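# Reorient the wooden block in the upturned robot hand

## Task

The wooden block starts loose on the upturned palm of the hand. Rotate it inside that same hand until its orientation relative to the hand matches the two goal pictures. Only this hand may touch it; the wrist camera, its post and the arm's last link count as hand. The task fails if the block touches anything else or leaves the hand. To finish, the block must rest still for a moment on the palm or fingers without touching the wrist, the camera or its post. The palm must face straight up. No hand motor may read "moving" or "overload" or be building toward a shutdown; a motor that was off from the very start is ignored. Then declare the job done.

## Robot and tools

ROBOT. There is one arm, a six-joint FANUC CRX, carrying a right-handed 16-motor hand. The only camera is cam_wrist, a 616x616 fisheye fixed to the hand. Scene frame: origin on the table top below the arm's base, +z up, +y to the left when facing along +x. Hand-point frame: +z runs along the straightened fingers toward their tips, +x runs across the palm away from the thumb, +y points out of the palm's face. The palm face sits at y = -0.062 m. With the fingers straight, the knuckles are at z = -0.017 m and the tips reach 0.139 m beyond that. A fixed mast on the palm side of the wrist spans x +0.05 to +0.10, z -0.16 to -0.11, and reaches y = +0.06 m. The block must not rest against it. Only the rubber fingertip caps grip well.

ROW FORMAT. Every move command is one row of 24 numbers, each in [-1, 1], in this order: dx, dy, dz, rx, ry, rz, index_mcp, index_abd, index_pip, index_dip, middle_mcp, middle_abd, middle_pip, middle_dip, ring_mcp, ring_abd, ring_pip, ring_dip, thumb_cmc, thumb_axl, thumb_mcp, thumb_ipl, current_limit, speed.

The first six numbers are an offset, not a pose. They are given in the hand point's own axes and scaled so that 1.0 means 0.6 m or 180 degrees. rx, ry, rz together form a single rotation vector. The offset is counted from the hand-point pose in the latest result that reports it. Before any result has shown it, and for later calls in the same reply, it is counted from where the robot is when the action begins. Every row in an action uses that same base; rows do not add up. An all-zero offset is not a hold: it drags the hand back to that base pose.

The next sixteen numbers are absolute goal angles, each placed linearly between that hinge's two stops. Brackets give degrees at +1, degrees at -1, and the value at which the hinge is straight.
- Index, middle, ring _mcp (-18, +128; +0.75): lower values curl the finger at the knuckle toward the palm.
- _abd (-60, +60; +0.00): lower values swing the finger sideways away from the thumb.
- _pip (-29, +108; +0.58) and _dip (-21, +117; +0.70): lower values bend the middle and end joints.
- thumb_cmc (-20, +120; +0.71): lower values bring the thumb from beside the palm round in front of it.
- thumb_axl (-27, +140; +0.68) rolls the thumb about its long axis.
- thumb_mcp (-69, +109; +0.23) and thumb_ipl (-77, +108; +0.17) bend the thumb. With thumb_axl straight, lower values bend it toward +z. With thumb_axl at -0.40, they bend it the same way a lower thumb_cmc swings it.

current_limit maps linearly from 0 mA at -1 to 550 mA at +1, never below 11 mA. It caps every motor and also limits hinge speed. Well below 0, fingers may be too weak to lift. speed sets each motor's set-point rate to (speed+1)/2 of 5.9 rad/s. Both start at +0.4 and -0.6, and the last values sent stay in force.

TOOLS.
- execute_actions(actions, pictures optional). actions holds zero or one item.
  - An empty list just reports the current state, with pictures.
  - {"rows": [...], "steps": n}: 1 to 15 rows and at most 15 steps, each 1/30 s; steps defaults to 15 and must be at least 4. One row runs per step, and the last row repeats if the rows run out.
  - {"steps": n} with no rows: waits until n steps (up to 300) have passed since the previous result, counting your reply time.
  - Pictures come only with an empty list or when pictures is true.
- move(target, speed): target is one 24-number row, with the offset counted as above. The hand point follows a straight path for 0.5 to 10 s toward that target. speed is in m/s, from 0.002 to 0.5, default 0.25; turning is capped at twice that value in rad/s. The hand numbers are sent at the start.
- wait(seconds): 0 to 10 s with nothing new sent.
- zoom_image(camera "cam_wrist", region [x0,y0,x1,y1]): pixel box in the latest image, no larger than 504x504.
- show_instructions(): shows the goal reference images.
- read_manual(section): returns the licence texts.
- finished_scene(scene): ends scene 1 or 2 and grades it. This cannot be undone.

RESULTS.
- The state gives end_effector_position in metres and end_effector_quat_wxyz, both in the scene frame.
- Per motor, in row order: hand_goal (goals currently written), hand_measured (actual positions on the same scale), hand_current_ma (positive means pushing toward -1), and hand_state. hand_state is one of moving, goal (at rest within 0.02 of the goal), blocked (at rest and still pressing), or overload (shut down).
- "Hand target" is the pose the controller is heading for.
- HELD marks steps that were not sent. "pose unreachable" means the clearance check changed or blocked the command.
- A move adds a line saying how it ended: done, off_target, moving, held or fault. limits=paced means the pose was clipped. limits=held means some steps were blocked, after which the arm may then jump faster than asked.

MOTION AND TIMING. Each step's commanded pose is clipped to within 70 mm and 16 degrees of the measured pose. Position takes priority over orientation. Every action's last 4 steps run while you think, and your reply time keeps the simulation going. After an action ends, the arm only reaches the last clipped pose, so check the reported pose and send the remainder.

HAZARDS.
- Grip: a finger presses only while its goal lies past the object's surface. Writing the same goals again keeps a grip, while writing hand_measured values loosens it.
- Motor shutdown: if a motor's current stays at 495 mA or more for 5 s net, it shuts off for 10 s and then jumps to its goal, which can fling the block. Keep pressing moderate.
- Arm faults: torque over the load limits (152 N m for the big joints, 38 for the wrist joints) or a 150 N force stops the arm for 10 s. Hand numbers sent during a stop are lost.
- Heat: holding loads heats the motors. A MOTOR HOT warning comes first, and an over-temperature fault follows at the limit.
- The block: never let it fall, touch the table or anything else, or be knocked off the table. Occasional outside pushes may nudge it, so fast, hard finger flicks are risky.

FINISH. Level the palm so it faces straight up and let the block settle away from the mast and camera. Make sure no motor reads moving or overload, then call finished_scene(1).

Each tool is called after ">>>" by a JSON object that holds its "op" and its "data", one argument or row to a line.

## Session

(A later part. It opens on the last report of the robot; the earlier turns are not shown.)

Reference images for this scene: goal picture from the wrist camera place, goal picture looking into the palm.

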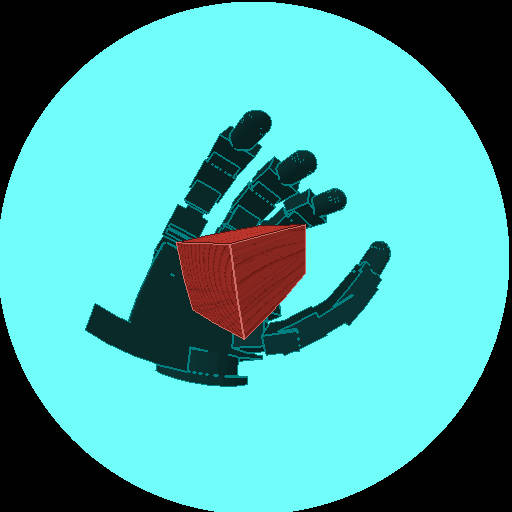

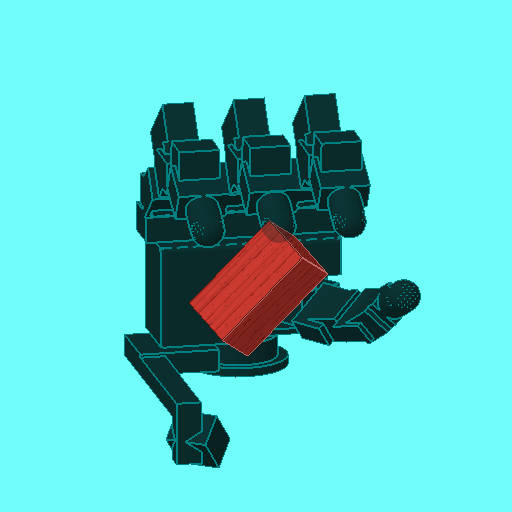

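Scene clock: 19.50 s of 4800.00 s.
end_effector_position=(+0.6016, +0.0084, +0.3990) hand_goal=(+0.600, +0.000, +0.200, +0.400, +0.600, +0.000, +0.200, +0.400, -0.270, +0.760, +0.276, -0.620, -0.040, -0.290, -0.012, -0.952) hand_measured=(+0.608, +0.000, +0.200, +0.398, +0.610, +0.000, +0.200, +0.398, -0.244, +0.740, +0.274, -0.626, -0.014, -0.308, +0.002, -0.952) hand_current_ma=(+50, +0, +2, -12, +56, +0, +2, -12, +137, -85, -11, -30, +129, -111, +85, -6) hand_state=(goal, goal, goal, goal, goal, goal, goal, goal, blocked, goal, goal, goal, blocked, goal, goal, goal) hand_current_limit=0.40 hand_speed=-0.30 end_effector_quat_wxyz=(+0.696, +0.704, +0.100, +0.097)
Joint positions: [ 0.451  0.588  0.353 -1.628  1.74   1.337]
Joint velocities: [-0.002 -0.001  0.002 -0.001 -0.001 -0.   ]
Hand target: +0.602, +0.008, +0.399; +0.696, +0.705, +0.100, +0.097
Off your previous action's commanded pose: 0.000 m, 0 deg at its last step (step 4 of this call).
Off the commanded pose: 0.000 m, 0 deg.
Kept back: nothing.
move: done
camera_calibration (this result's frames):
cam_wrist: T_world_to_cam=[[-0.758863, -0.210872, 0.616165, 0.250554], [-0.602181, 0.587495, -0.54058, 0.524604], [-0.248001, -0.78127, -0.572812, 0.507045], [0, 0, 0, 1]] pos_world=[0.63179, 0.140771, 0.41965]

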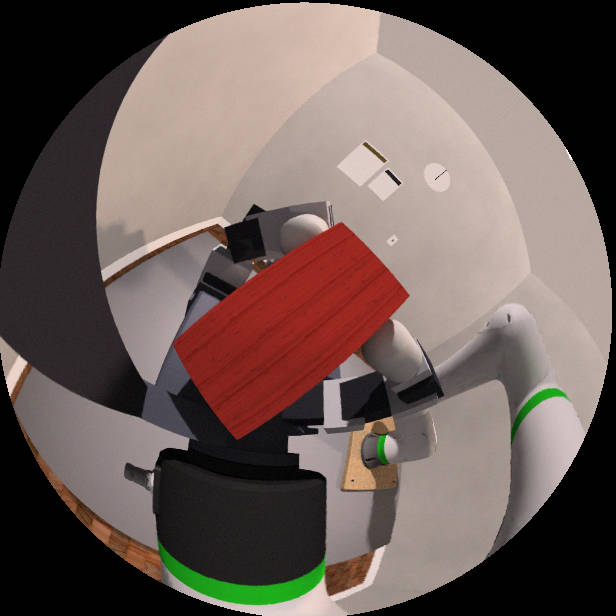

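>>> {"op": "move", "data": {
  "target": [0,0,0,0.035,0,0.035,0.6,0,0.2,0.4,0.6,0,0.2,0.4,-0.27,0.76,0.276,-0.62,-0.04,-0.29,-0.013,-0.952,0.4,-0.3],
  "speed": 0.2
}}

>>> {"op": "execute_actions", "data": {
  "actions": [
    {"rows": [[0,0,0,0,0,0,0.6,0,0.2,0.4,0.6,0,0.2,0.4,-0.225,0.74,0.276,-0.62,0.005,-0.31,-0.013,-0.952,0.4,-0.95]], "steps": 15}
  ]
}}

>>> {"op": "execute_actions", "data": {
  "actions": [
    {"steps": 20}
  ],
  "pictures": true
}}

Scene clock: 20.50 s of 4800.00 s.
end_effector_position=(+0.6016, +0.0083, +0.3990) hand_goal=(+0.600, +0.000, +0.200, +0.400, +0.600, +0.000, +0.200, +0.400, -0.270, +0.760, +0.276, -0.620, -0.040, -0.290, -0.012, -0.952) hand_measured=(+0.608, +0.000, +0.200, +0.398, +0.610, +0.000, +0.200, +0.398, -0.244, +0.742, +0.274, -0.626, -0.014, -0.308, +0.002, -0.954) hand_current_ma=(+50, +0, +2, -12, +56, +0, +2, -12, +137, -83, -11, -30, +129, -111, +85, -7) hand_state=(goal, goal, goal, goal, goal, goal, goal, goal, blocked, goal, goal, goal, blocked, goal, goal, goal) hand_current_limit=0.40 hand_speed=-0.30 end_effector_quat_wxyz=(+0.650, +0.746, +0.066, +0.130)
Joint positions: [ 0.44   0.569  0.405 -1.722  1.709  1.283]
Joint velocities: [ 0.001 -0.001  0.001 -0.002 -0.001 -0.   ]
Hand target: +0.602, +0.008, +0.399; +0.650, +0.746, +0.066, +0.130
Off the commanded pose: 0.000 m, 0 deg.
Kept back: nothing.
move: done
camera_calibration (this result's frames):
cam_wrist: T_world_to_cam=[[-0.802442, -0.286807, 0.523287, 0.314451], [-0.561582, 0.659479, -0.499713, 0.483306], [-0.201776, -0.694859, -0.690259, 0.525316], [0, 0, 0, 1]] pos_world=[0.62974, 0.136477, 0.439571]

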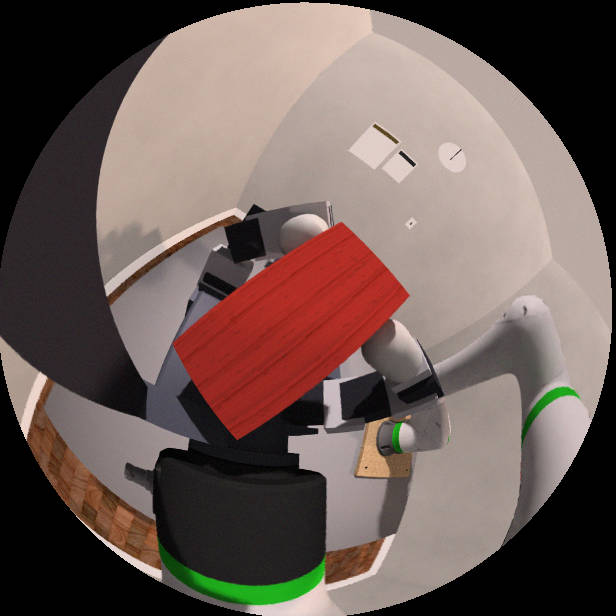

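Scene clock: 20.87 s of 4800.00 s.
end_effector_position=(+0.6016, +0.0083, +0.3990) hand_goal=(+0.600, +0.000, +0.200, +0.400, +0.600, +0.000, +0.200, +0.400, -0.224, +0.740, +0.276, -0.620, +0.006, -0.310, -0.012, -0.952) hand_measured=(+0.608, +0.000, +0.200, +0.398, +0.610, +0.000, +0.200, +0.398, -0.234, +0.742, +0.274, -0.624, -0.002, -0.310, -0.008, -0.954) hand_current_ma=(+50, +0, +2, -12, +56, +0, +2, -12, +3, +4, -11, -19, +6, +5, +22, -7) hand_state=(goal, goal, goal, goal, goal, goal, goal, goal, moving, goal, goal, moving, moving, goal, moving, goal) hand_current_limit=0.40 hand_speed=-0.95 end_effector_quat_wxyz=(+0.650, +0.746, +0.066, +0.130)
Joint positions: [ 0.44   0.569  0.405 -1.722  1.709  1.283]
Joint velocities: [-0.001  0.     0.    -0.    -0.     0.001]
Steps of this call (steps 1 to 11: the first 11 steps of this action). Readings (end_effector_position | what the end effector reports):
1: (+0.6016, +0.0083, +0.3990) | hand_goal=(+0.600, +0.000, +0.200, +0.400, +0.600, +0.000, +0.200, +0.400, -0.224, +0.740, +0.276, -0.620, +0.006, -0.310, -0.012, -0.952) hand_measured=(+0.608, +0.000, +0.200, +0.398, +0.610, +0.000, +0.200, +0.398, -0.244, +0.742, +0.274, -0.626, -0.014, -0.308, +0.002, -0.954) hand_current_ma=(+50, +0, +2, -12, +56, +0, +2, -12, +137, -83, -11, -30, +129, -111, +85, -7) hand_state=(goal, goal, goal, goal, goal, goal, goal, goal, moving, moving, goal, goal, moving, moving, goal, goal) hand_current_limit=0.40 hand_speed=-0.95
2: (+0.6016, +0.0083, +0.3990) | hand_goal=(+0.600, +0.000, +0.200, +0.400, +0.600, +0.000, +0.200, +0.400, -0.224, +0.740, +0.276, -0.620, +0.006, -0.310, -0.012, -0.952) hand_measured=(+0.608, +0.000, +0.200, +0.398, +0.610, +0.000, +0.200, +0.398, -0.244, +0.742, +0.274, -0.626, -0.014, -0.308, +0.002, -0.954) hand_current_ma=(+50, +0, +2, -12, +56, +0, +2, -12, +116, -59, -11, -30, +104, -85, +85, -7) hand_state=(goal, goal, goal, goal, goal, goal, goal, goal, moving, moving, goal, goal, moving, moving, goal, goal) hand_current_limit=0.40 hand_speed=-0.95
4: (+0.6016, +0.0083, +0.3990) | hand_goal=(+0.600, +0.000, +0.200, +0.400, +0.600, +0.000, +0.200, +0.400, -0.224, +0.740, +0.276, -0.620, +0.006, -0.310, -0.012, -0.952) hand_measured=(+0.608, +0.000, +0.200, +0.398, +0.610, +0.000, +0.200, +0.398, -0.244, +0.742, +0.274, -0.626, -0.014, -0.308, +0.002, -0.954) hand_current_ma=(+50, +0, +2, -12, +56, +0, +2, -12, +82, -16, -11, -30, +76, -40, +85, -7) hand_state=(goal, goal, goal, goal, goal, goal, goal, goal, moving, moving, goal, goal, moving, moving, goal, goal) hand_current_limit=0.40 hand_speed=-0.95
8: (+0.6016, +0.0083, +0.3990) | hand_goal=(+0.600, +0.000, +0.200, +0.400, +0.600, +0.000, +0.200, +0.400, -0.224, +0.740, +0.276, -0.620, +0.006, -0.310, -0.012, -0.952) hand_measured=(+0.608, +0.000, +0.200, +0.398, +0.610, +0.000, +0.200, +0.398, -0.240, +0.742, +0.274, -0.626, -0.008, -0.310, -0.002, -0.954) hand_current_ma=(+50, +0, +2, -12, +56, +0, +2, -12, +15, +5, -11, -30, +24, +7, +47, -7) hand_state=(goal, goal, goal, goal, goal, goal, goal, goal, moving, goal, goal, goal, moving, moving, moving, goal) hand_current_limit=0.40 hand_speed=-0.95
11: the state above

Scene clock: 21.53 s of 4800.00 s.
end_effector_position=(+0.6016, +0.0083, +0.3990) hand_goal=(+0.600, +0.000, +0.200, +0.400, +0.600, +0.000, +0.200, +0.400, -0.224, +0.740, +0.276, -0.620, +0.006, -0.310, -0.012, -0.952) hand_measured=(+0.610, +0.000, +0.200, +0.398, +0.612, +0.000, +0.200, +0.398, -0.222, +0.742, +0.274, -0.624, +0.008, -0.310, -0.010, -0.954) hand_current_ma=(+54, +0, +2, -12, +60, +0, +2, -12, +10, +5, -11, -19, +8, +5, +17, -7) hand_state=(goal, goal, goal, goal, goal, goal, goal, goal, goal, goal, goal, goal, goal, goal, goal, goal) hand_current_limit=0.40 hand_speed=-0.95 end_effector_quat_wxyz=(+0.650, +0.746, +0.066, +0.130)
Joint positions: [ 0.44   0.569  0.405 -1.722  1.709  1.283]
Joint velocities: [ 0.002  0.    -0.    -0.     0.     0.001]
Hand target: +0.602, +0.008, +0.399; +0.650, +0.746, +0.066, +0.130
Off the commanded pose: 0.000 m, 0 deg.
Kept back: nothing.
Steps of this call (steps 1 to 4: the last 4 steps of your previous action; steps 5 to 20: nothing new was sent). Readings (end_effector_position | what the end effector reports):
1: (+0.6016, +0.0083, +0.3990) | hand_goal=(+0.600, +0.000, +0.200, +0.400, +0.600, +0.000, +0.200, +0.400, -0.224, +0.740, +0.276, -0.620, +0.006, -0.310, -0.012, -0.952) hand_measured=(+0.608, +0.000, +0.200, +0.398, +0.610, +0.000, +0.200, +0.398, -0.230, +0.742, +0.274, -0.624, +0.002, -0.310, -0.008, -0.954) hand_current_ma=(+50, +0, +2, -12, +56, +0, +2, -12, +4, +4, -11, -20, +2, +5, +16, -7) hand_state=(goal, goal, goal, goal, goal, goal, goal, goal, moving, goal, goal, goal, moving, goal, moving, goal) hand_current_limit=0.40 hand_speed=-0.95
2: (+0.6016, +0.0083, +0.3990) | hand_goal=(+0.600, +0.000, +0.200, +0.400, +0.600, +0.000, +0.200, +0.400, -0.224, +0.740, +0.276, -0.620, +0.006, -0.310, -0.012, -0.952) hand_measured=(+0.608, +0.000, +0.200, +0.398, +0.610, +0.000, +0.200, +0.398, -0.226, +0.742, +0.274, -0.624, +0.004, -0.310, -0.010, -0.954) hand_current_ma=(+50, +0, +2, -12, +56, +0, +2, -12, +4, +4, -11, -19, +6, +5, +17, -7) hand_state=(goal, goal, goal, goal, goal, goal, goal, goal, moving, goal, goal, goal, moving, goal, goal, goal) hand_current_limit=0.40 hand_speed=-0.95
4: (+0.6016, +0.0083, +0.3990) | hand_goal=(+0.600, +0.000, +0.200, +0.400, +0.600, +0.000, +0.200, +0.400, -0.224, +0.740, +0.276, -0.620, +0.006, -0.310, -0.012, -0.952) hand_measured=(+0.610, +0.000, +0.200, +0.398, +0.610, +0.000, +0.200, +0.398, -0.222, +0.742, +0.274, -0.624, +0.008, -0.310, -0.010, -0.954) hand_current_ma=(+53, +0, +2, -12, +59, +0, +2, -12, +11, +5, -11, -19, +8, +5, +18, -7) hand_state=(goal, goal, goal, goal, goal, goal, goal, goal, moving, goal, goal, goal, moving, goal, goal, goal) hand_current_limit=0.40 hand_speed=-0.95
8: (+0.6016, +0.0083, +0.3990) | hand_goal=(+0.600, +0.000, +0.200, +0.400, +0.600, +0.000, +0.200, +0.400, -0.224, +0.740, +0.276, -0.620, +0.006, -0.310, -0.012, -0.952) hand_measured=(+0.610, +0.000, +0.200, +0.398, +0.612, +0.000, +0.200, +0.398, -0.222, +0.742, +0.274, -0.624, +0.008, -0.310, -0.010, -0.954) hand_current_ma=(+52, +0, +2, -12, +60, +0, +2, -12, +10, +5, -11, -19, +8, +5, +17, -7) hand_state=(goal, goal, goal, goal, goal, goal, goal, goal, goal, goal, goal, goal, goal, goal, goal, goal) hand_current_limit=0.40 hand_speed=-0.95
20: the state above
camera_calibration (this result's frames):
cam_wrist: T_world_to_cam=[[-0.802462, -0.286838, 0.523239, 0.314479], [-0.561562, 0.659511, -0.499694, 0.483289], [-0.201751, -0.694817, -0.690309, 0.525322], [0, 0, 0, 1]] pos_world=[0.629738, 0.136473, 0.439583]

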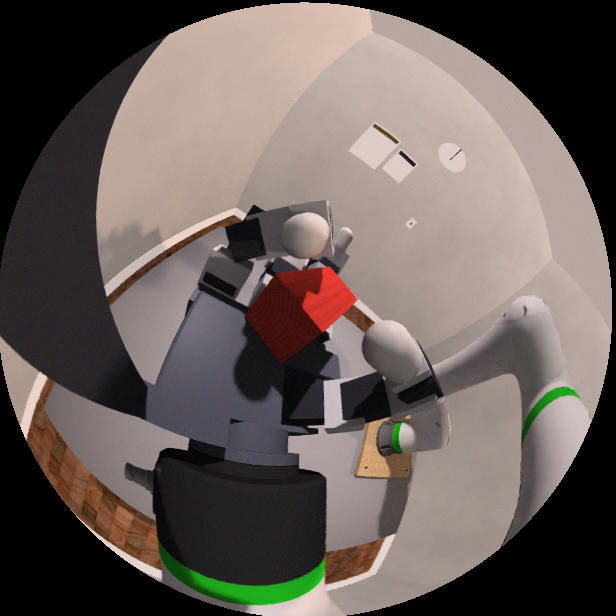

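>>> {"op": "move", "data": {
  "target": [0,0,0,-0.035,0,-0.035,0.5,0,0.2,0.4,0.6,0,0.2,0.4,-0.1,0.5,0.276,-0.62,0.1,-0.31,-0.013,-0.952,0.4,0],
  "speed": 0.2
}}

>>> {"op": "zoom_image", "data": {
  "camera": "cam_wrist",
  "region": [200, 180, 440, 420]
}}

Scene clock: 22.53 s of 4800.00 s.
end_effector_position=(+0.6016, +0.0084, +0.3990) hand_goal=(+0.500, +0.000, +0.200, +0.400, +0.600, +0.000, +0.200, +0.400, -0.100, +0.500, +0.276, -0.620, +0.100, -0.310, -0.012, -0.952) hand_measured=(+0.526, +0.000, +0.200, +0.398, +0.612, +0.000, +0.200, +0.398, -0.096, +0.508, +0.274, -0.624, +0.102, -0.310, -0.010, -0.954) hand_current_ma=(+146, +0, +4, -11, +61, +0, +2, -12, +19, +36, -9, -19, +11, +5, +11, -7) hand_state=(blocked, goal, goal, goal, goal, goal, goal, goal, goal, goal, goal, goal, goal, goal, goal, goal) hand_current_limit=0.40 hand_speed=0.00 end_effector_quat_wxyz=(+0.696, +0.704, +0.100, +0.097)
Joint positions: [ 0.451  0.588  0.353 -1.628  1.74   1.337]
Joint velocities: [ 0.001  0.    -0.002  0.002  0.001 -0.001]
Hand target: +0.602, +0.008, +0.399; +0.696, +0.704, +0.100, +0.097
Off the commanded pose: 0.000 m, 0 deg.
Kept back: nothing.
move: done
camera_calibration (this result's frames):
cam_wrist: T_world_to_cam=[[-0.75889, -0.210909, 0.61612, 0.250587], [-0.602157, 0.587529, -0.54057, 0.524586], [-0.247977, -0.781234, -0.57287, 0.50706], [0, 0, 0, 1]] pos_world=[0.631791, 0.140774, 0.419663]

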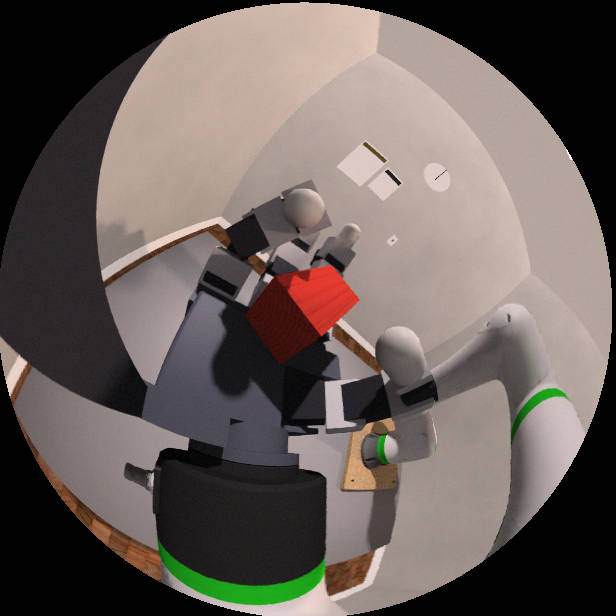

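Region (200, 180, 440, 420) of cam_wrist's 616x616 image, scaled by 2.100, with more detail than that image has.

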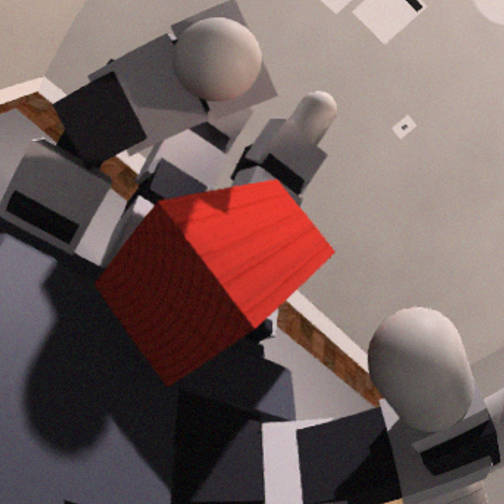

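>>> {"op": "execute_actions", "data": {
  "actions": []
}}

>>> {"op": "show_instructions", "data": {

}}

Scene clock: 23.20 s of 4800.00 s.
end_effector_position=(+0.6016, +0.0084, +0.3990) hand_goal=(+0.500, +0.000, +0.200, +0.400, +0.600, +0.000, +0.200, +0.400, -0.100, +0.500, +0.276, -0.620, +0.100, -0.310, -0.012, -0.952) hand_measured=(+0.526, +0.000, +0.200, +0.398, +0.612, +0.000, +0.200, +0.398, -0.096, +0.508, +0.274, -0.624, +0.102, -0.310, -0.010, -0.954) hand_current_ma=(+146, +0, +4, -11, +61, +0, +2, -12, +19, +36, -9, -19, +11, +5, +11, -7) hand_state=(blocked, goal, goal, goal, goal, goal, goal, goal, goal, goal, goal, goal, goal, goal, goal, goal) hand_current_limit=0.40 hand_speed=0.00 end_effector_quat_wxyz=(+0.696, +0.704, +0.100, +0.097)
Joint positions: [ 0.451  0.588  0.353 -1.628  1.74   1.337]
Joint velocities: [-0.001  0.    -0.     0.     0.     0.001]
Hand target: +0.602, +0.008, +0.399; +0.696, +0.704, +0.100, +0.097
Off the commanded pose: 0.000 m, 0 deg.
Kept back: nothing.
Steps of this call (steps 1 to 20: nothing new was sent). Readings (end_effector_position | what the end effector reports):
1: (+0.6016, +0.0084, +0.3990) | hand_goal=(+0.500, +0.000, +0.200, +0.400, +0.600, +0.000, +0.200, +0.400, -0.100, +0.500, +0.276, -0.620, +0.100, -0.310, -0.012, -0.952) hand_measured=(+0.526, +0.000, +0.200, +0.398, +0.612, +0.000, +0.200, +0.398, -0.096, +0.508, +0.274, -0.624, +0.102, -0.310, -0.010, -0.954) hand_current_ma=(+146, +0, +4, -11, +61, +0, +2, -12, +19, +36, -9, -19, +11, +5, +11, -7) hand_state=(blocked, goal, goal, goal, goal, goal, goal, goal, goal, goal, goal, goal, goal, goal, goal, goal) hand_current_limit=0.40 hand_speed=0.00
2: (+0.6016, +0.0084, +0.3990) | hand_goal=(+0.500, +0.000, +0.200, +0.400, +0.600, +0.000, +0.200, +0.400, -0.100, +0.500, +0.276, -0.620, +0.100, -0.310, -0.012, -0.952) hand_measured=(+0.526, +0.000, +0.200, +0.398, +0.612, +0.000, +0.200, +0.398, -0.096, +0.508, +0.274, -0.624, +0.102, -0.310, -0.010, -0.954) hand_current_ma=(+146, +0, +4, -11, +60, +0, +2, -12, +19, +36, -9, -19, +11, +5, +11, -7) hand_state=(blocked, goal, goal, goal, goal, goal, goal, goal, goal, goal, goal, goal, goal, goal, goal, goal) hand_current_limit=0.40 hand_speed=0.00
4: (+0.6016, +0.0084, +0.3990) | hand_goal=(+0.500, +0.000, +0.200, +0.400, +0.600, +0.000, +0.200, +0.400, -0.100, +0.500, +0.276, -0.620, +0.100, -0.310, -0.012, -0.952) hand_measured=(+0.526, +0.000, +0.200, +0.398, +0.612, +0.000, +0.200, +0.398, -0.096, +0.508, +0.274, -0.624, +0.102, -0.310, -0.010, -0.954) hand_current_ma=(+146, +0, +4, -11, +61, +0, +2, -12, +19, +36, -9, -19, +11, +5, +11, -7) hand_state=(blocked, goal, goal, goal, goal, goal, goal, goal, goal, goal, goal, goal, goal, goal, goal, goal) hand_current_limit=0.40 hand_speed=0.00
8: (+0.6016, +0.0084, +0.3990) | hand_goal=(+0.500, +0.000, +0.200, +0.400, +0.600, +0.000, +0.200, +0.400, -0.100, +0.500, +0.276, -0.620, +0.100, -0.310, -0.012, -0.952) hand_measured=(+0.526, +0.000, +0.200, +0.398, +0.612, +0.000, +0.200, +0.398, -0.096, +0.508, +0.274, -0.624, +0.102, -0.310, -0.010, -0.954) hand_current_ma=(+146, +0, +4, -11, +60, +0, +2, -12, +19, +36, -9, -19, +11, +5, +11, -7) hand_state=(blocked, goal, goal, goal, goal, goal, goal, goal, goal, goal, goal, goal, goal, goal, goal, goal) hand_current_limit=0.40 hand_speed=0.00
20: the state above
camera_calibration (this result's frames):
cam_wrist: T_world_to_cam=[[-0.75882, -0.210814, 0.616239, 0.250508], [-0.602221, 0.58744, -0.540596, 0.524628], [-0.248038, -0.781327, -0.572717, 0.507027], [0, 0, 0, 1]] pos_world=[0.631794, 0.140777, 0.419622]

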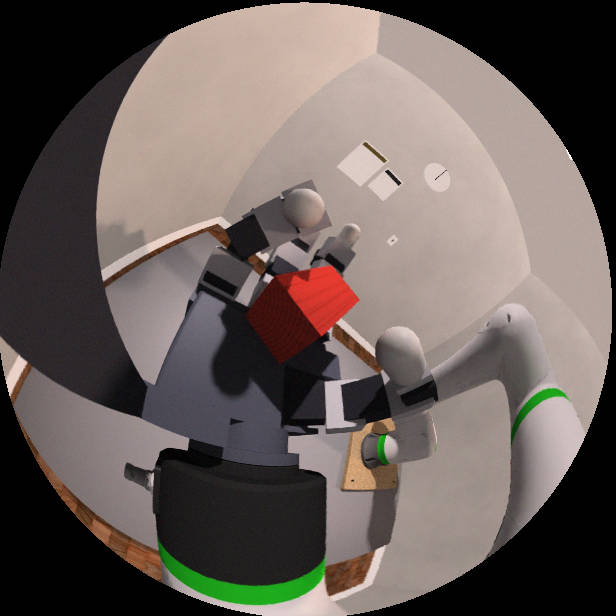

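Reference images for this scene: goal picture from the wrist camera place, goal picture looking into the palm.

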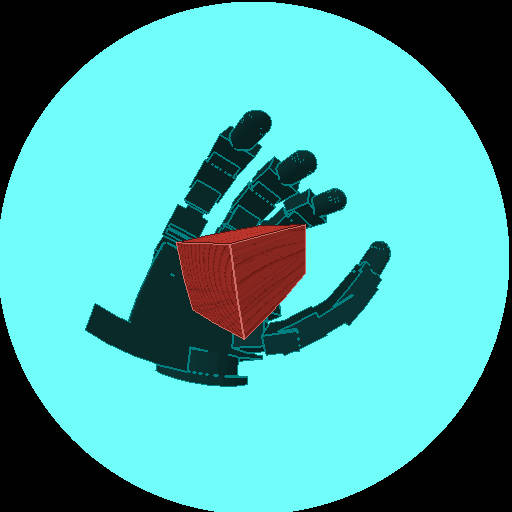

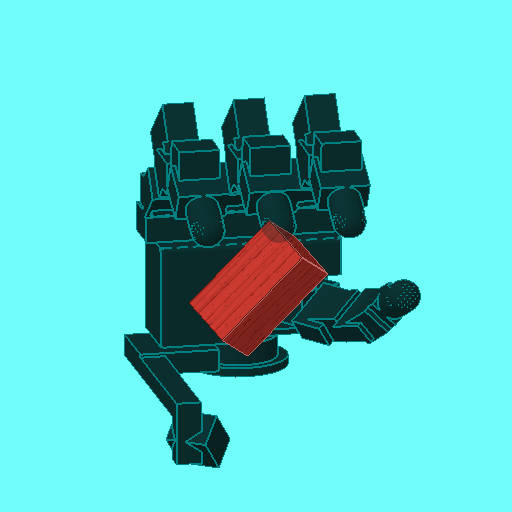

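>>> {"op": "zoom_image", "data": {
  "camera": "cam_wrist",
  "region": [180, 160, 460, 440]
}}

Region (180, 160, 460, 440) of cam_wrist's 616x616 image, scaled by 1.800, with more detail than that image has.

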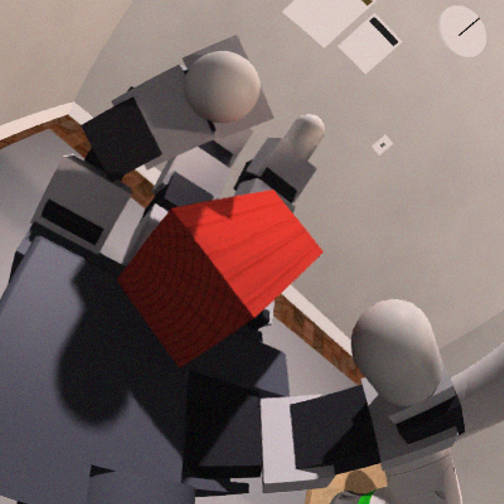

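>>> {"op": "move", "data": {
  "target": [0,0,0,0,0,0, 0.5,0,0.2,0.4, 0.6,0,0.2,0.4, -0.1,0.5,0.276,-0.62, 0.106,1.0,-0.013,0.17, 0.4,0.3]
}}

>>> {"op": "move", "data": {
  "target": [0,0,0,0,0,0, 0.5,0,0.2,0.4, 0.6,0,0.2,0.4, -0.1,0.5,0.276,-0.62, 0.106,1.0,-0.39,0.17, 0.4,0.0]
}}

Scene clock: 26.27 s of 4800.00 s.
end_effector_position=(+0.6016, +0.0084, +0.3990) hand_goal=(+0.500, +0.000, +0.200, +0.400, +0.600, +0.000, +0.200, +0.400, -0.100, +0.500, +0.276, -0.620, +0.106, +1.000, -0.012, +0.170) hand_measured=(+0.526, +0.000, +0.200, +0.398, +0.612, +0.000, +0.200, +0.398, -0.096, +0.508, +0.274, -0.624, +0.114, +1.000, -0.014, +0.166) hand_current_ma=(+146, +0, +4, -11, +61, +0, +2, -12, +19, +36, -9, -19, +39, -5, -9, -29) hand_state=(blocked, goal, goal, goal, goal, goal, goal, goal, goal, goal, goal, goal, goal, goal, goal, goal) hand_current_limit=0.40 hand_speed=0.30 end_effector_quat_wxyz=(+0.696, +0.704, +0.100, +0.097)
Joint positions: [ 0.451  0.588  0.353 -1.628  1.74   1.337]
Joint velocities: [-0.001 -0.     0.     0.    -0.     0.001]
Hand target: +0.602, +0.008, +0.399; +0.696, +0.704, +0.100, +0.097
Off the commanded pose: 0.000 m, 0 deg.
Kept back: nothing.
move: done
camera_calibration (this result's frames):
cam_wrist: T_world_to_cam=[[-0.758819, -0.210813, 0.61624, 0.250507], [-0.602221, 0.587439, -0.540597, 0.524628], [-0.248039, -0.781328, -0.572716, 0.507027], [0, 0, 0, 1]] pos_world=[0.631794, 0.140777, 0.419622]

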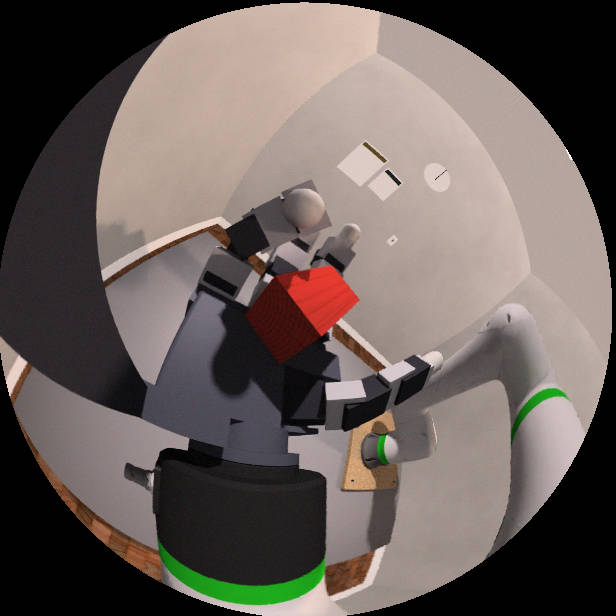

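Scene clock: 26.90 s of 4800.00 s.
end_effector_position=(+0.6016, +0.0084, +0.3990) hand_goal=(+0.500, +0.000, +0.200, +0.400, +0.600, +0.000, +0.200, +0.400, -0.100, +0.500, +0.276, -0.620, +0.106, +1.000, -0.390, +0.170) hand_measured=(+0.526, +0.000, +0.200, +0.398, +0.612, +0.000, +0.200, +0.398, -0.096, +0.508, +0.274, -0.624, +0.114, +1.000, -0.392, +0.166) hand_current_ma=(+146, +0, +4, -11, +61, +0, +2, -12, +19, +36, -9, -19, +41, -1, -17, -24) hand_state=(blocked, goal, goal, goal, goal, goal, goal, goal, goal, goal, goal, goal, goal, goal, goal, goal) hand_current_limit=0.40 hand_speed=0.00 end_effector_quat_wxyz=(+0.696, +0.704, +0.100, +0.097)
Joint positions: [ 0.451  0.588  0.353 -1.628  1.74   1.337]
Joint velocities: [-0.    -0.    -0.    -0.    -0.     0.001]
Hand target: +0.602, +0.008, +0.399; +0.696, +0.704, +0.100, +0.097
Off the commanded pose: 0.000 m, 0 deg.
Kept back: nothing.
move: done
camera_calibration (this result's frames):
cam_wrist: T_world_to_cam=[[-0.758818, -0.210813, 0.616242, 0.250506], [-0.602222, 0.587439, -0.540596, 0.524628], [-0.24804, -0.781328, -0.572715, 0.507027], [0, 0, 0, 1]] pos_world=[0.631794, 0.140778, 0.419622]

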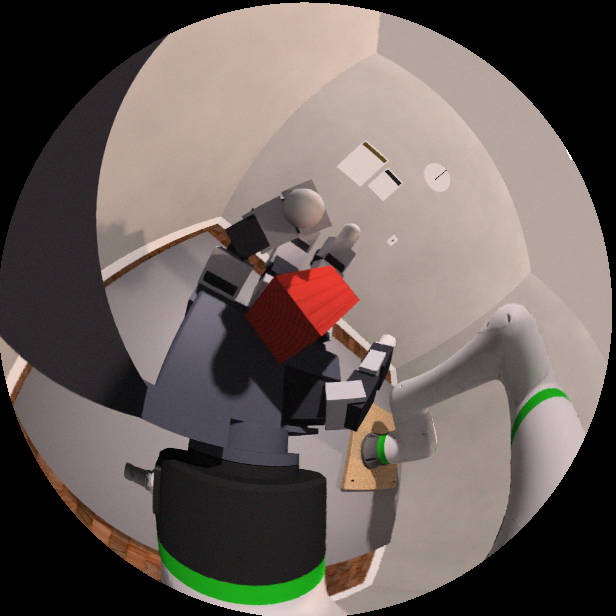

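>>> {"op": "move", "data": {
  "target": [0,0,0,-0.06,0,0.056, 0.5,0,0.2,0.4, 0.6,0,0.2,0.4, -0.1,0.5,0.276,-0.62, 0.106,1.0,-0.39,0.17, 0.4,0.0],
  "speed": 0.08
}}

Scene clock: 29.93 s of 4800.00 s.
end_effector_position=(+0.6016, +0.0084, +0.3990) hand_goal=(+0.500, +0.000, +0.200, +0.400, +0.600, +0.000, +0.200, +0.400, -0.100, +0.500, +0.276, -0.620, +0.106, +1.000, -0.390, +0.170) hand_measured=(+0.524, +0.000, +0.200, +0.398, +0.612, +0.000, +0.200, +0.398, -0.096, +0.508, +0.274, -0.624, +0.114, +1.000, -0.392, +0.166) hand_current_ma=(+132, +0, +4, -11, +61, +0, +2, -12, +19, +36, -9, -19, +41, -1, -17, -24) hand_state=(blocked, goal, goal, goal, goal, goal, goal, goal, goal, goal, goal, goal, goal, goal, goal, goal) hand_current_limit=0.40 hand_speed=0.00 end_effector_quat_wxyz=(+0.748, +0.642, +0.029, +0.167)
Joint positions: [ 0.45   0.677  0.38  -1.459  1.803  1.133]
Joint velocities: [ 0.001  0.001  0.001  0.002  0.001 -0.005]
Hand target: +0.602, +0.008, +0.399; +0.748, +0.642, +0.029, +0.167
Off the commanded pose: 0.000 m, 0 deg.
Kept back: nothing.
move: done
camera_calibration (this result's frames):
cam_wrist: T_world_to_cam=[[-0.87814, -0.138391, 0.45795, 0.384879], [-0.460572, 0.503473, -0.731019, 0.516103], [-0.1294, -0.852855, -0.505859, 0.409586], [0, 0, 0, 1]] pos_world=[0.62868, 0.142737, 0.408218]

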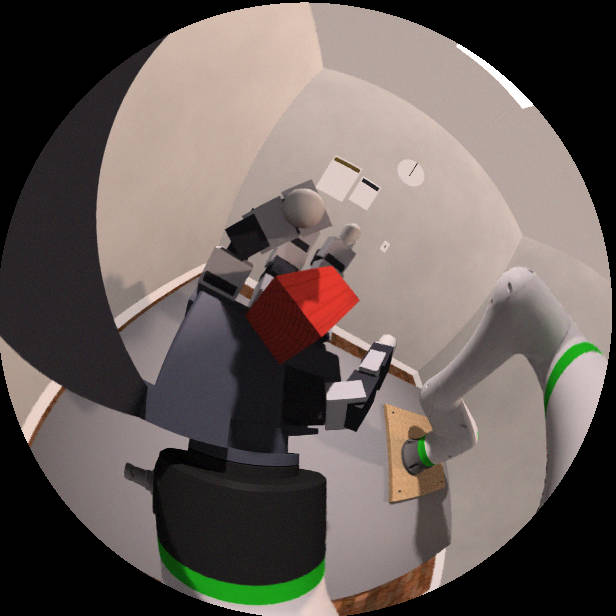

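>>> {"op": "move", "data": {
  "target": [0,0,0,0,0,0, 0.5,0,0.2,0.4, 0.6,0,0.2,0.4, 0.3,-0.2,0.276,0.2, 0.106,1.0,-0.39,0.17, 0.4,0.2]
}}

>>> {"op": "move", "data": {
  "target": [0,0,0,0,0,0, 0.5,0,0.2,0.4, -0.1,0,0.4,0.6, 0.3,-0.2,0.276,0.2, 0.106,1.0,-0.39,0.17, 0.4,-0.7]
}}

Scene clock: 31.13 s of 4800.00 s.
end_effector_position=(+0.6016, +0.0084, +0.3990) hand_goal=(+0.500, +0.000, +0.200, +0.400, +0.600, +0.000, +0.200, +0.400, +0.300, -0.200, +0.276, +0.200, +0.106, +1.000, -0.390, +0.170) hand_measured=(+0.522, +0.000, +0.200, +0.398, +0.612, +0.000, +0.200, +0.398, +0.306, -0.196, +0.274, +0.196, +0.114, +1.000, -0.392, +0.166) hand_current_ma=(+132, +0, +4, -11, +60, +0, +2, -12, +35, +17, -7, -16, +41, -1, -17, -24) hand_state=(blocked, goal, goal, goal, goal, goal, goal, goal, goal, goal, goal, goal, goal, goal, goal, goal) hand_current_limit=0.40 hand_speed=0.20 end_effector_quat_wxyz=(+0.748, +0.642, +0.029, +0.167)
Joint positions: [ 0.45   0.678  0.38  -1.459  1.803  1.133]
Joint velocities: [-0.    -0.    -0.     0.     0.     0.002]
Hand target: +0.602, +0.008, +0.399; +0.748, +0.642, +0.029, +0.167
Off the commanded pose: 0.000 m, 0 deg.
Kept back: nothing.
move: done
camera_calibration (this result's frames):
cam_wrist: T_world_to_cam=[[-0.878207, -0.138328, 0.45784, 0.384968], [-0.460459, 0.503407, -0.731135, 0.516078], [-0.129343, -0.852905, -0.50579, 0.409517], [0, 0, 0, 1]] pos_world=[0.628683, 0.142733, 0.408198]

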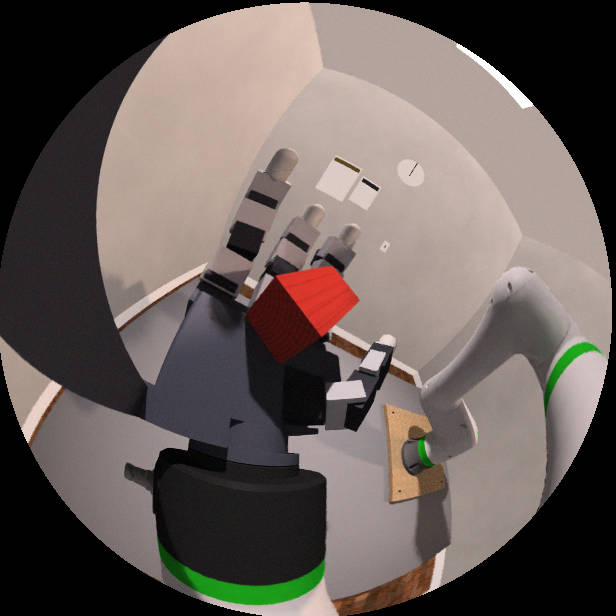

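Scene clock: 32.40 s of 4800.00 s.
end_effector_position=(+0.6016, +0.0084, +0.3990) hand_goal=(+0.500, +0.000, +0.200, +0.400, -0.100, +0.000, +0.400, +0.600, +0.300, -0.200, +0.276, +0.200, +0.106, +1.000, -0.390, +0.170) hand_measured=(+0.522, +0.000, +0.200, +0.398, -0.088, +0.000, +0.400, +0.598, +0.306, -0.196, +0.274, +0.196, +0.114, +1.000, -0.392, +0.166) hand_current_ma=(+128, +0, +4, -11, +67, +0, -3, -13, +35, +17, -7, -16, +41, -1, -17, -24) hand_state=(blocked, goal, goal, goal, goal, goal, goal, goal, goal, goal, goal, goal, goal, goal, goal, goal) hand_current_limit=0.40 hand_speed=-0.70 end_effector_quat_wxyz=(+0.748, +0.642, +0.029, +0.167)
Joint positions: [ 0.45   0.678  0.38  -1.459  1.803  1.133]
Joint velocities: [-0.001  0.    -0.    -0.    -0.    -0.001]
Hand target: +0.602, +0.008, +0.399; +0.748, +0.642, +0.029, +0.167
Off the commanded pose: 0.000 m, 0 deg.
Kept back: nothing.
move: done
camera_calibration (this result's frames):
cam_wrist: T_world_to_cam=[[-0.878205, -0.138336, 0.457842, 0.384969], [-0.460465, 0.503404, -0.731133, 0.516082], [-0.129338, -0.852905, -0.505791, 0.409513], [0, 0, 0, 1]] pos_world=[0.628684, 0.142733, 0.408198]

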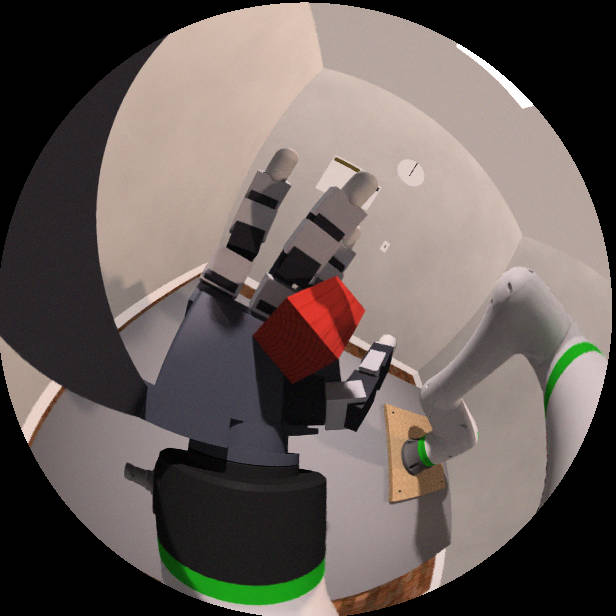

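>>> {"op": "zoom_image", "data": {
  "camera": "cam_wrist",
  "region": [200, 200, 440, 440]
}}

Region (200, 200, 440, 440) of cam_wrist's 616x616 image, scaled by 2.100, with more detail than that image has.

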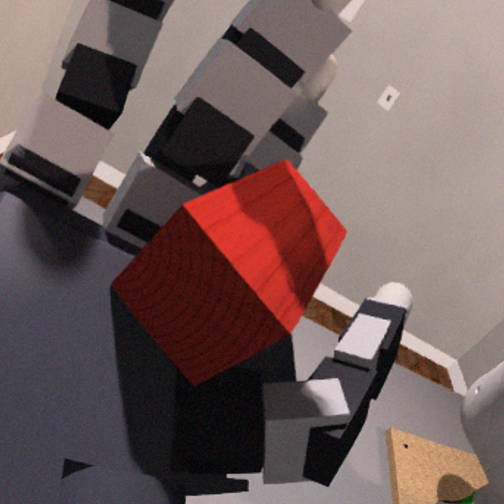

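>>> {"op": "move", "data": {
  "target": [0,0,0,0,0,0, 0.15,0,0.4,0.6, -0.1,0,0.4,0.6, 0.3,-0.2,0.276,0.2, 0.2,1.0,-0.37,0.17, 0.4,-0.7]
}}

>>> {"op": "zoom_image", "data": {
  "camera": "cam_wrist",
  "region": [200, 200, 440, 440]
}}

Scene clock: 36.63 s of 4800.00 s.
end_effector_position=(+0.6016, +0.0084, +0.3990) hand_goal=(+0.150, +0.000, +0.400, +0.600, -0.100, +0.000, +0.400, +0.600, +0.300, -0.200, +0.276, +0.200, +0.200, +1.000, -0.370, +0.170) hand_measured=(+0.166, +0.000, +0.400, +0.598, -0.088, +0.000, +0.400, +0.598, +0.306, -0.196, +0.274, +0.196, +0.208, +1.000, -0.378, +0.166) hand_current_ma=(+97, +0, -4, -13, +67, +0, -3, -13, +35, +17, -7, -16, +37, -1, -58, -24) hand_state=(goal, goal, goal, goal, goal, goal, goal, goal, goal, goal, goal, goal, goal, goal, goal, goal) hand_current_limit=0.40 hand_speed=-0.70 end_effector_quat_wxyz=(+0.748, +0.642, +0.029, +0.167)
Joint positions: [ 0.45   0.678  0.38  -1.459  1.803  1.133]
Joint velocities: [-0.001 -0.     0.    -0.     0.    -0.   ]
Hand target: +0.602, +0.008, +0.399; +0.748, +0.642, +0.029, +0.167
Off the commanded pose: 0.000 m, 0 deg.
Kept back: nothing.
After step 90, 0.47 s passed at rest.
move: done
camera_calibration (this result's frames):
cam_wrist: T_world_to_cam=[[-0.878205, -0.138336, 0.457842, 0.384969], [-0.460465, 0.503404, -0.731133, 0.516082], [-0.129338, -0.852905, -0.505791, 0.409513], [0, 0, 0, 1]] pos_world=[0.628685, 0.142733, 0.408198]

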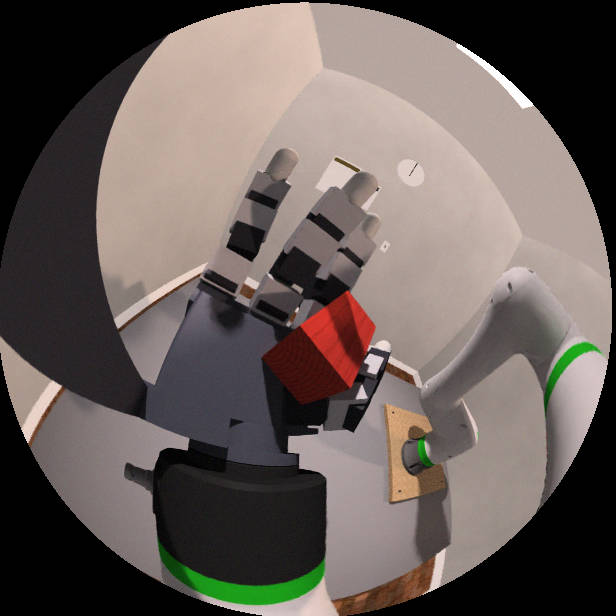

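Region (200, 200, 440, 440) of cam_wrist's 616x616 image, scaled by 2.100, with more detail than that image has.

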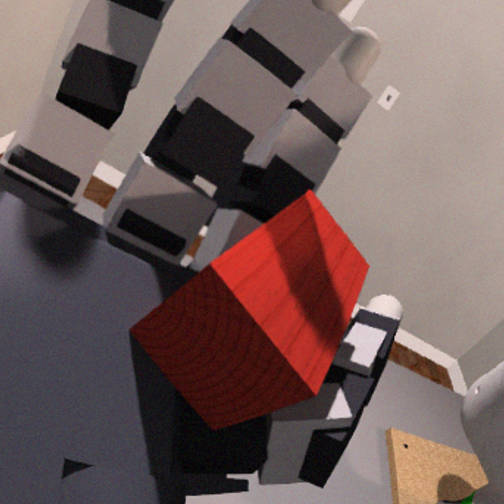

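>>> {"op": "move", "data": {
  "target": [0,0,0,-0.022,0,0.026, 0.15,0,0.4,0.6, -0.1,0,0.4,0.6, 0.3,-0.2,0.276,0.2, 0.2,1.0,-0.37,0.17, 0.4,-0.7],
  "speed": 0.06
}}

>>> {"op": "zoom_image", "data": {
  "camera": "cam_wrist",
  "region": [200, 200, 440, 440]
}}

Scene clock: 40.30 s of 4800.00 s.
end_effector_position=(+0.6017, +0.0084, +0.3990) hand_goal=(+0.150, +0.000, +0.400, +0.600, -0.100, +0.000, +0.400, +0.600, +0.300, -0.200, +0.276, +0.200, +0.200, +1.000, -0.370, +0.170) hand_measured=(+0.166, +0.000, +0.400, +0.598, -0.090, +0.000, +0.400, +0.598, +0.306, -0.196, +0.274, +0.196, +0.208, +1.000, -0.378, +0.166) hand_current_ma=(+89, +0, -4, -13, +58, +0, -3, -13, +35, +17, -7, -16, +37, -1, -50, -24) hand_state=(goal, goal, goal, goal, goal, goal, goal, goal, goal, goal, goal, goal, goal, goal, goal, goal) hand_current_limit=0.40 hand_speed=-0.70 end_effector_quat_wxyz=(+0.762, +0.616, -0.003, +0.198)
Joint positions: [ 0.445  0.714  0.403 -1.398  1.832  1.052]
Joint velocities: [-0.     0.002  0.001  0.002  0.002 -0.002]
Hand target: +0.602, +0.008, +0.399; +0.762, +0.616, -0.003, +0.198
Off the commanded pose: 0.000 m, 0 deg.
Kept back: nothing.
move: done
camera_calibration (this result's frames):
cam_wrist: T_world_to_cam=[[-0.918386, -0.122232, 0.376334, 0.441534], [-0.387644, 0.468717, -0.793749, 0.497562], [-0.0793726, -0.874851, -0.477845, 0.368483], [0, 0, 0, 1]] pos_world=[0.627623, 0.143122, 0.404853]

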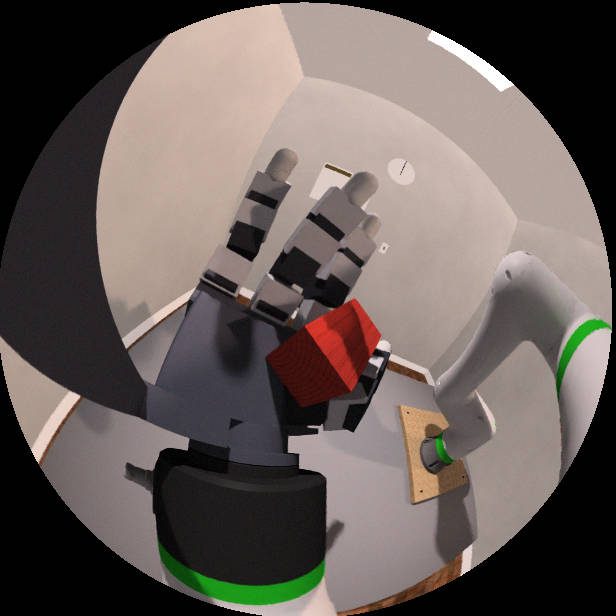

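Region (200, 200, 440, 440) of cam_wrist's 616x616 image, scaled by 2.100, with more detail than that image has.

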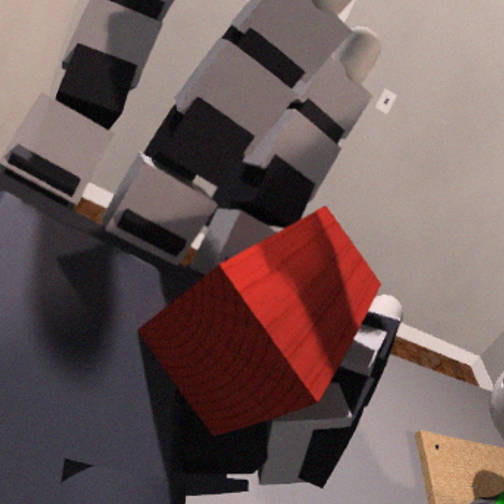

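>>> {"op": "move", "data": {
  "target": [0,0,0,-0.0395,0,0.039, 0.15,0,0.4,0.6, 0.45,-0.667,-0.742,-0.429, 0.55,-0.8,0.276,0.2, 0.2,1.0,-0.37,0.17, 0.4,-0.3],
  "speed": 0.07
}}

>>> {"op": "move", "data": {
  "target": [0,0,0,0,0,0, 0.15,0,0.4,0.6, 0.2,-0.667,-0.742,-0.429, 0.55,-0.8,0.276,0.2, 0.2,1.0,-0.37,0.17, 0.4,-0.7]
}}

>>> {"op": "zoom_image", "data": {
  "camera": "cam_wrist",
  "region": [200, 200, 440, 440]
}}

Scene clock: 43.67 s of 4800.00 s.
end_effector_position=(+0.6017, +0.0083, +0.3990) hand_goal=(+0.150, +0.000, +0.400, +0.600, +0.450, -0.666, -0.742, -0.428, +0.550, -0.800, +0.276, +0.200, +0.200, +1.000, -0.370, +0.170) hand_measured=(+0.162, +0.000, +0.400, +0.598, +0.454, -0.664, -0.742, -0.426, +0.558, -0.798, +0.276, +0.198, +0.208, +1.000, -0.376, +0.166) hand_current_ma=(+71, +0, -4, -13, +24, +12, +3, +11, +40, +11, -3, -14, +38, -1, -34, -21) hand_state=(goal, goal, goal, goal, goal, goal, goal, goal, goal, goal, goal, goal, goal, goal, goal, goal) hand_current_limit=0.40 hand_speed=-0.30 end_effector_quat_wxyz=(+0.785, +0.567, -0.053, +0.244)
Joint positions: [ 0.433  0.779  0.449 -1.292  1.892  0.939]
Joint velocities: [-0.002  0.001  0.001  0.002  0.001 -0.004]
Hand target: +0.602, +0.008, +0.399; +0.785, +0.567, -0.053, +0.244
Off the commanded pose: 0.000 m, 0 deg.
Kept back: nothing.
move: done
camera_calibration (this result's frames):
cam_wrist: T_world_to_cam=[[-0.965589, -0.0947152, 0.242213, 0.523225], [-0.259748, 0.397804, -0.879933, 0.455632], [-0.0130103, -0.912568, -0.408717, 0.301283], [0, 0, 0, 1]] pos_world=[0.627489, 0.143246, 0.397333]

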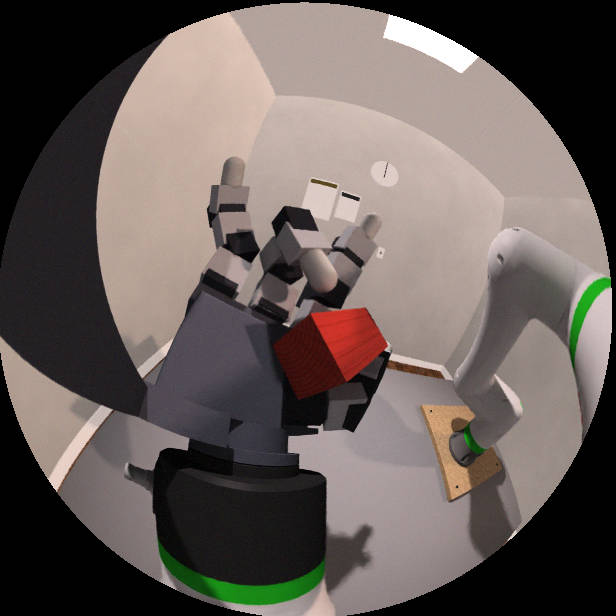

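Scene clock: 44.30 s of 4800.00 s.
end_effector_position=(+0.6017, +0.0083, +0.3990) hand_goal=(+0.150, +0.000, +0.400, +0.600, +0.200, -0.666, -0.742, -0.428, +0.550, -0.800, +0.276, +0.200, +0.200, +1.000, -0.370, +0.170) hand_measured=(+0.162, +0.000, +0.400, +0.598, +0.208, -0.664, -0.742, -0.426, +0.558, -0.798, +0.276, +0.198, +0.208, +1.000, -0.376, +0.166) hand_current_ma=(+71, +0, -4, -13, +44, +12, +1, +11, +40, +11, -3, -14, +38, -1, -34, -21) hand_state=(goal, goal, goal, goal, goal, goal, goal, goal, goal, goal, goal, goal, goal, goal, goal, goal) hand_current_limit=0.40 hand_speed=-0.70 end_effector_quat_wxyz=(+0.785, +0.567, -0.053, +0.244)
Joint positions: [ 0.433  0.779  0.449 -1.292  1.892  0.939]
Joint velocities: [ 0.001 -0.     0.     0.     0.     0.   ]
Hand target: +0.602, +0.008, +0.399; +0.785, +0.567, -0.053, +0.244
Off the commanded pose: 0.000 m, 0 deg.
Kept back: nothing.
move: done
camera_calibration (this result's frames):
cam_wrist: T_world_to_cam=[[-0.965601, -0.0947057, 0.242167, 0.523252], [-0.259703, 0.397778, -0.879959, 0.455614], [-0.0129918, -0.912581, -0.40869, 0.30126], [0, 0, 0, 1]] pos_world=[0.62749, 0.143246, 0.397329]

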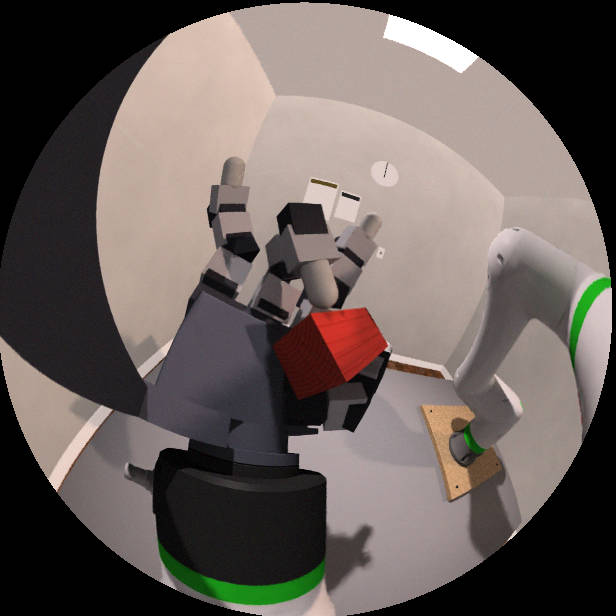

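Region (200, 200, 440, 440) of cam_wrist's 616x616 image, scaled by 2.100, with more detail than that image has.

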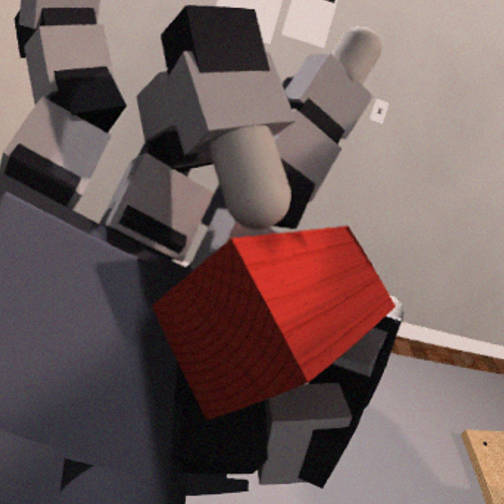

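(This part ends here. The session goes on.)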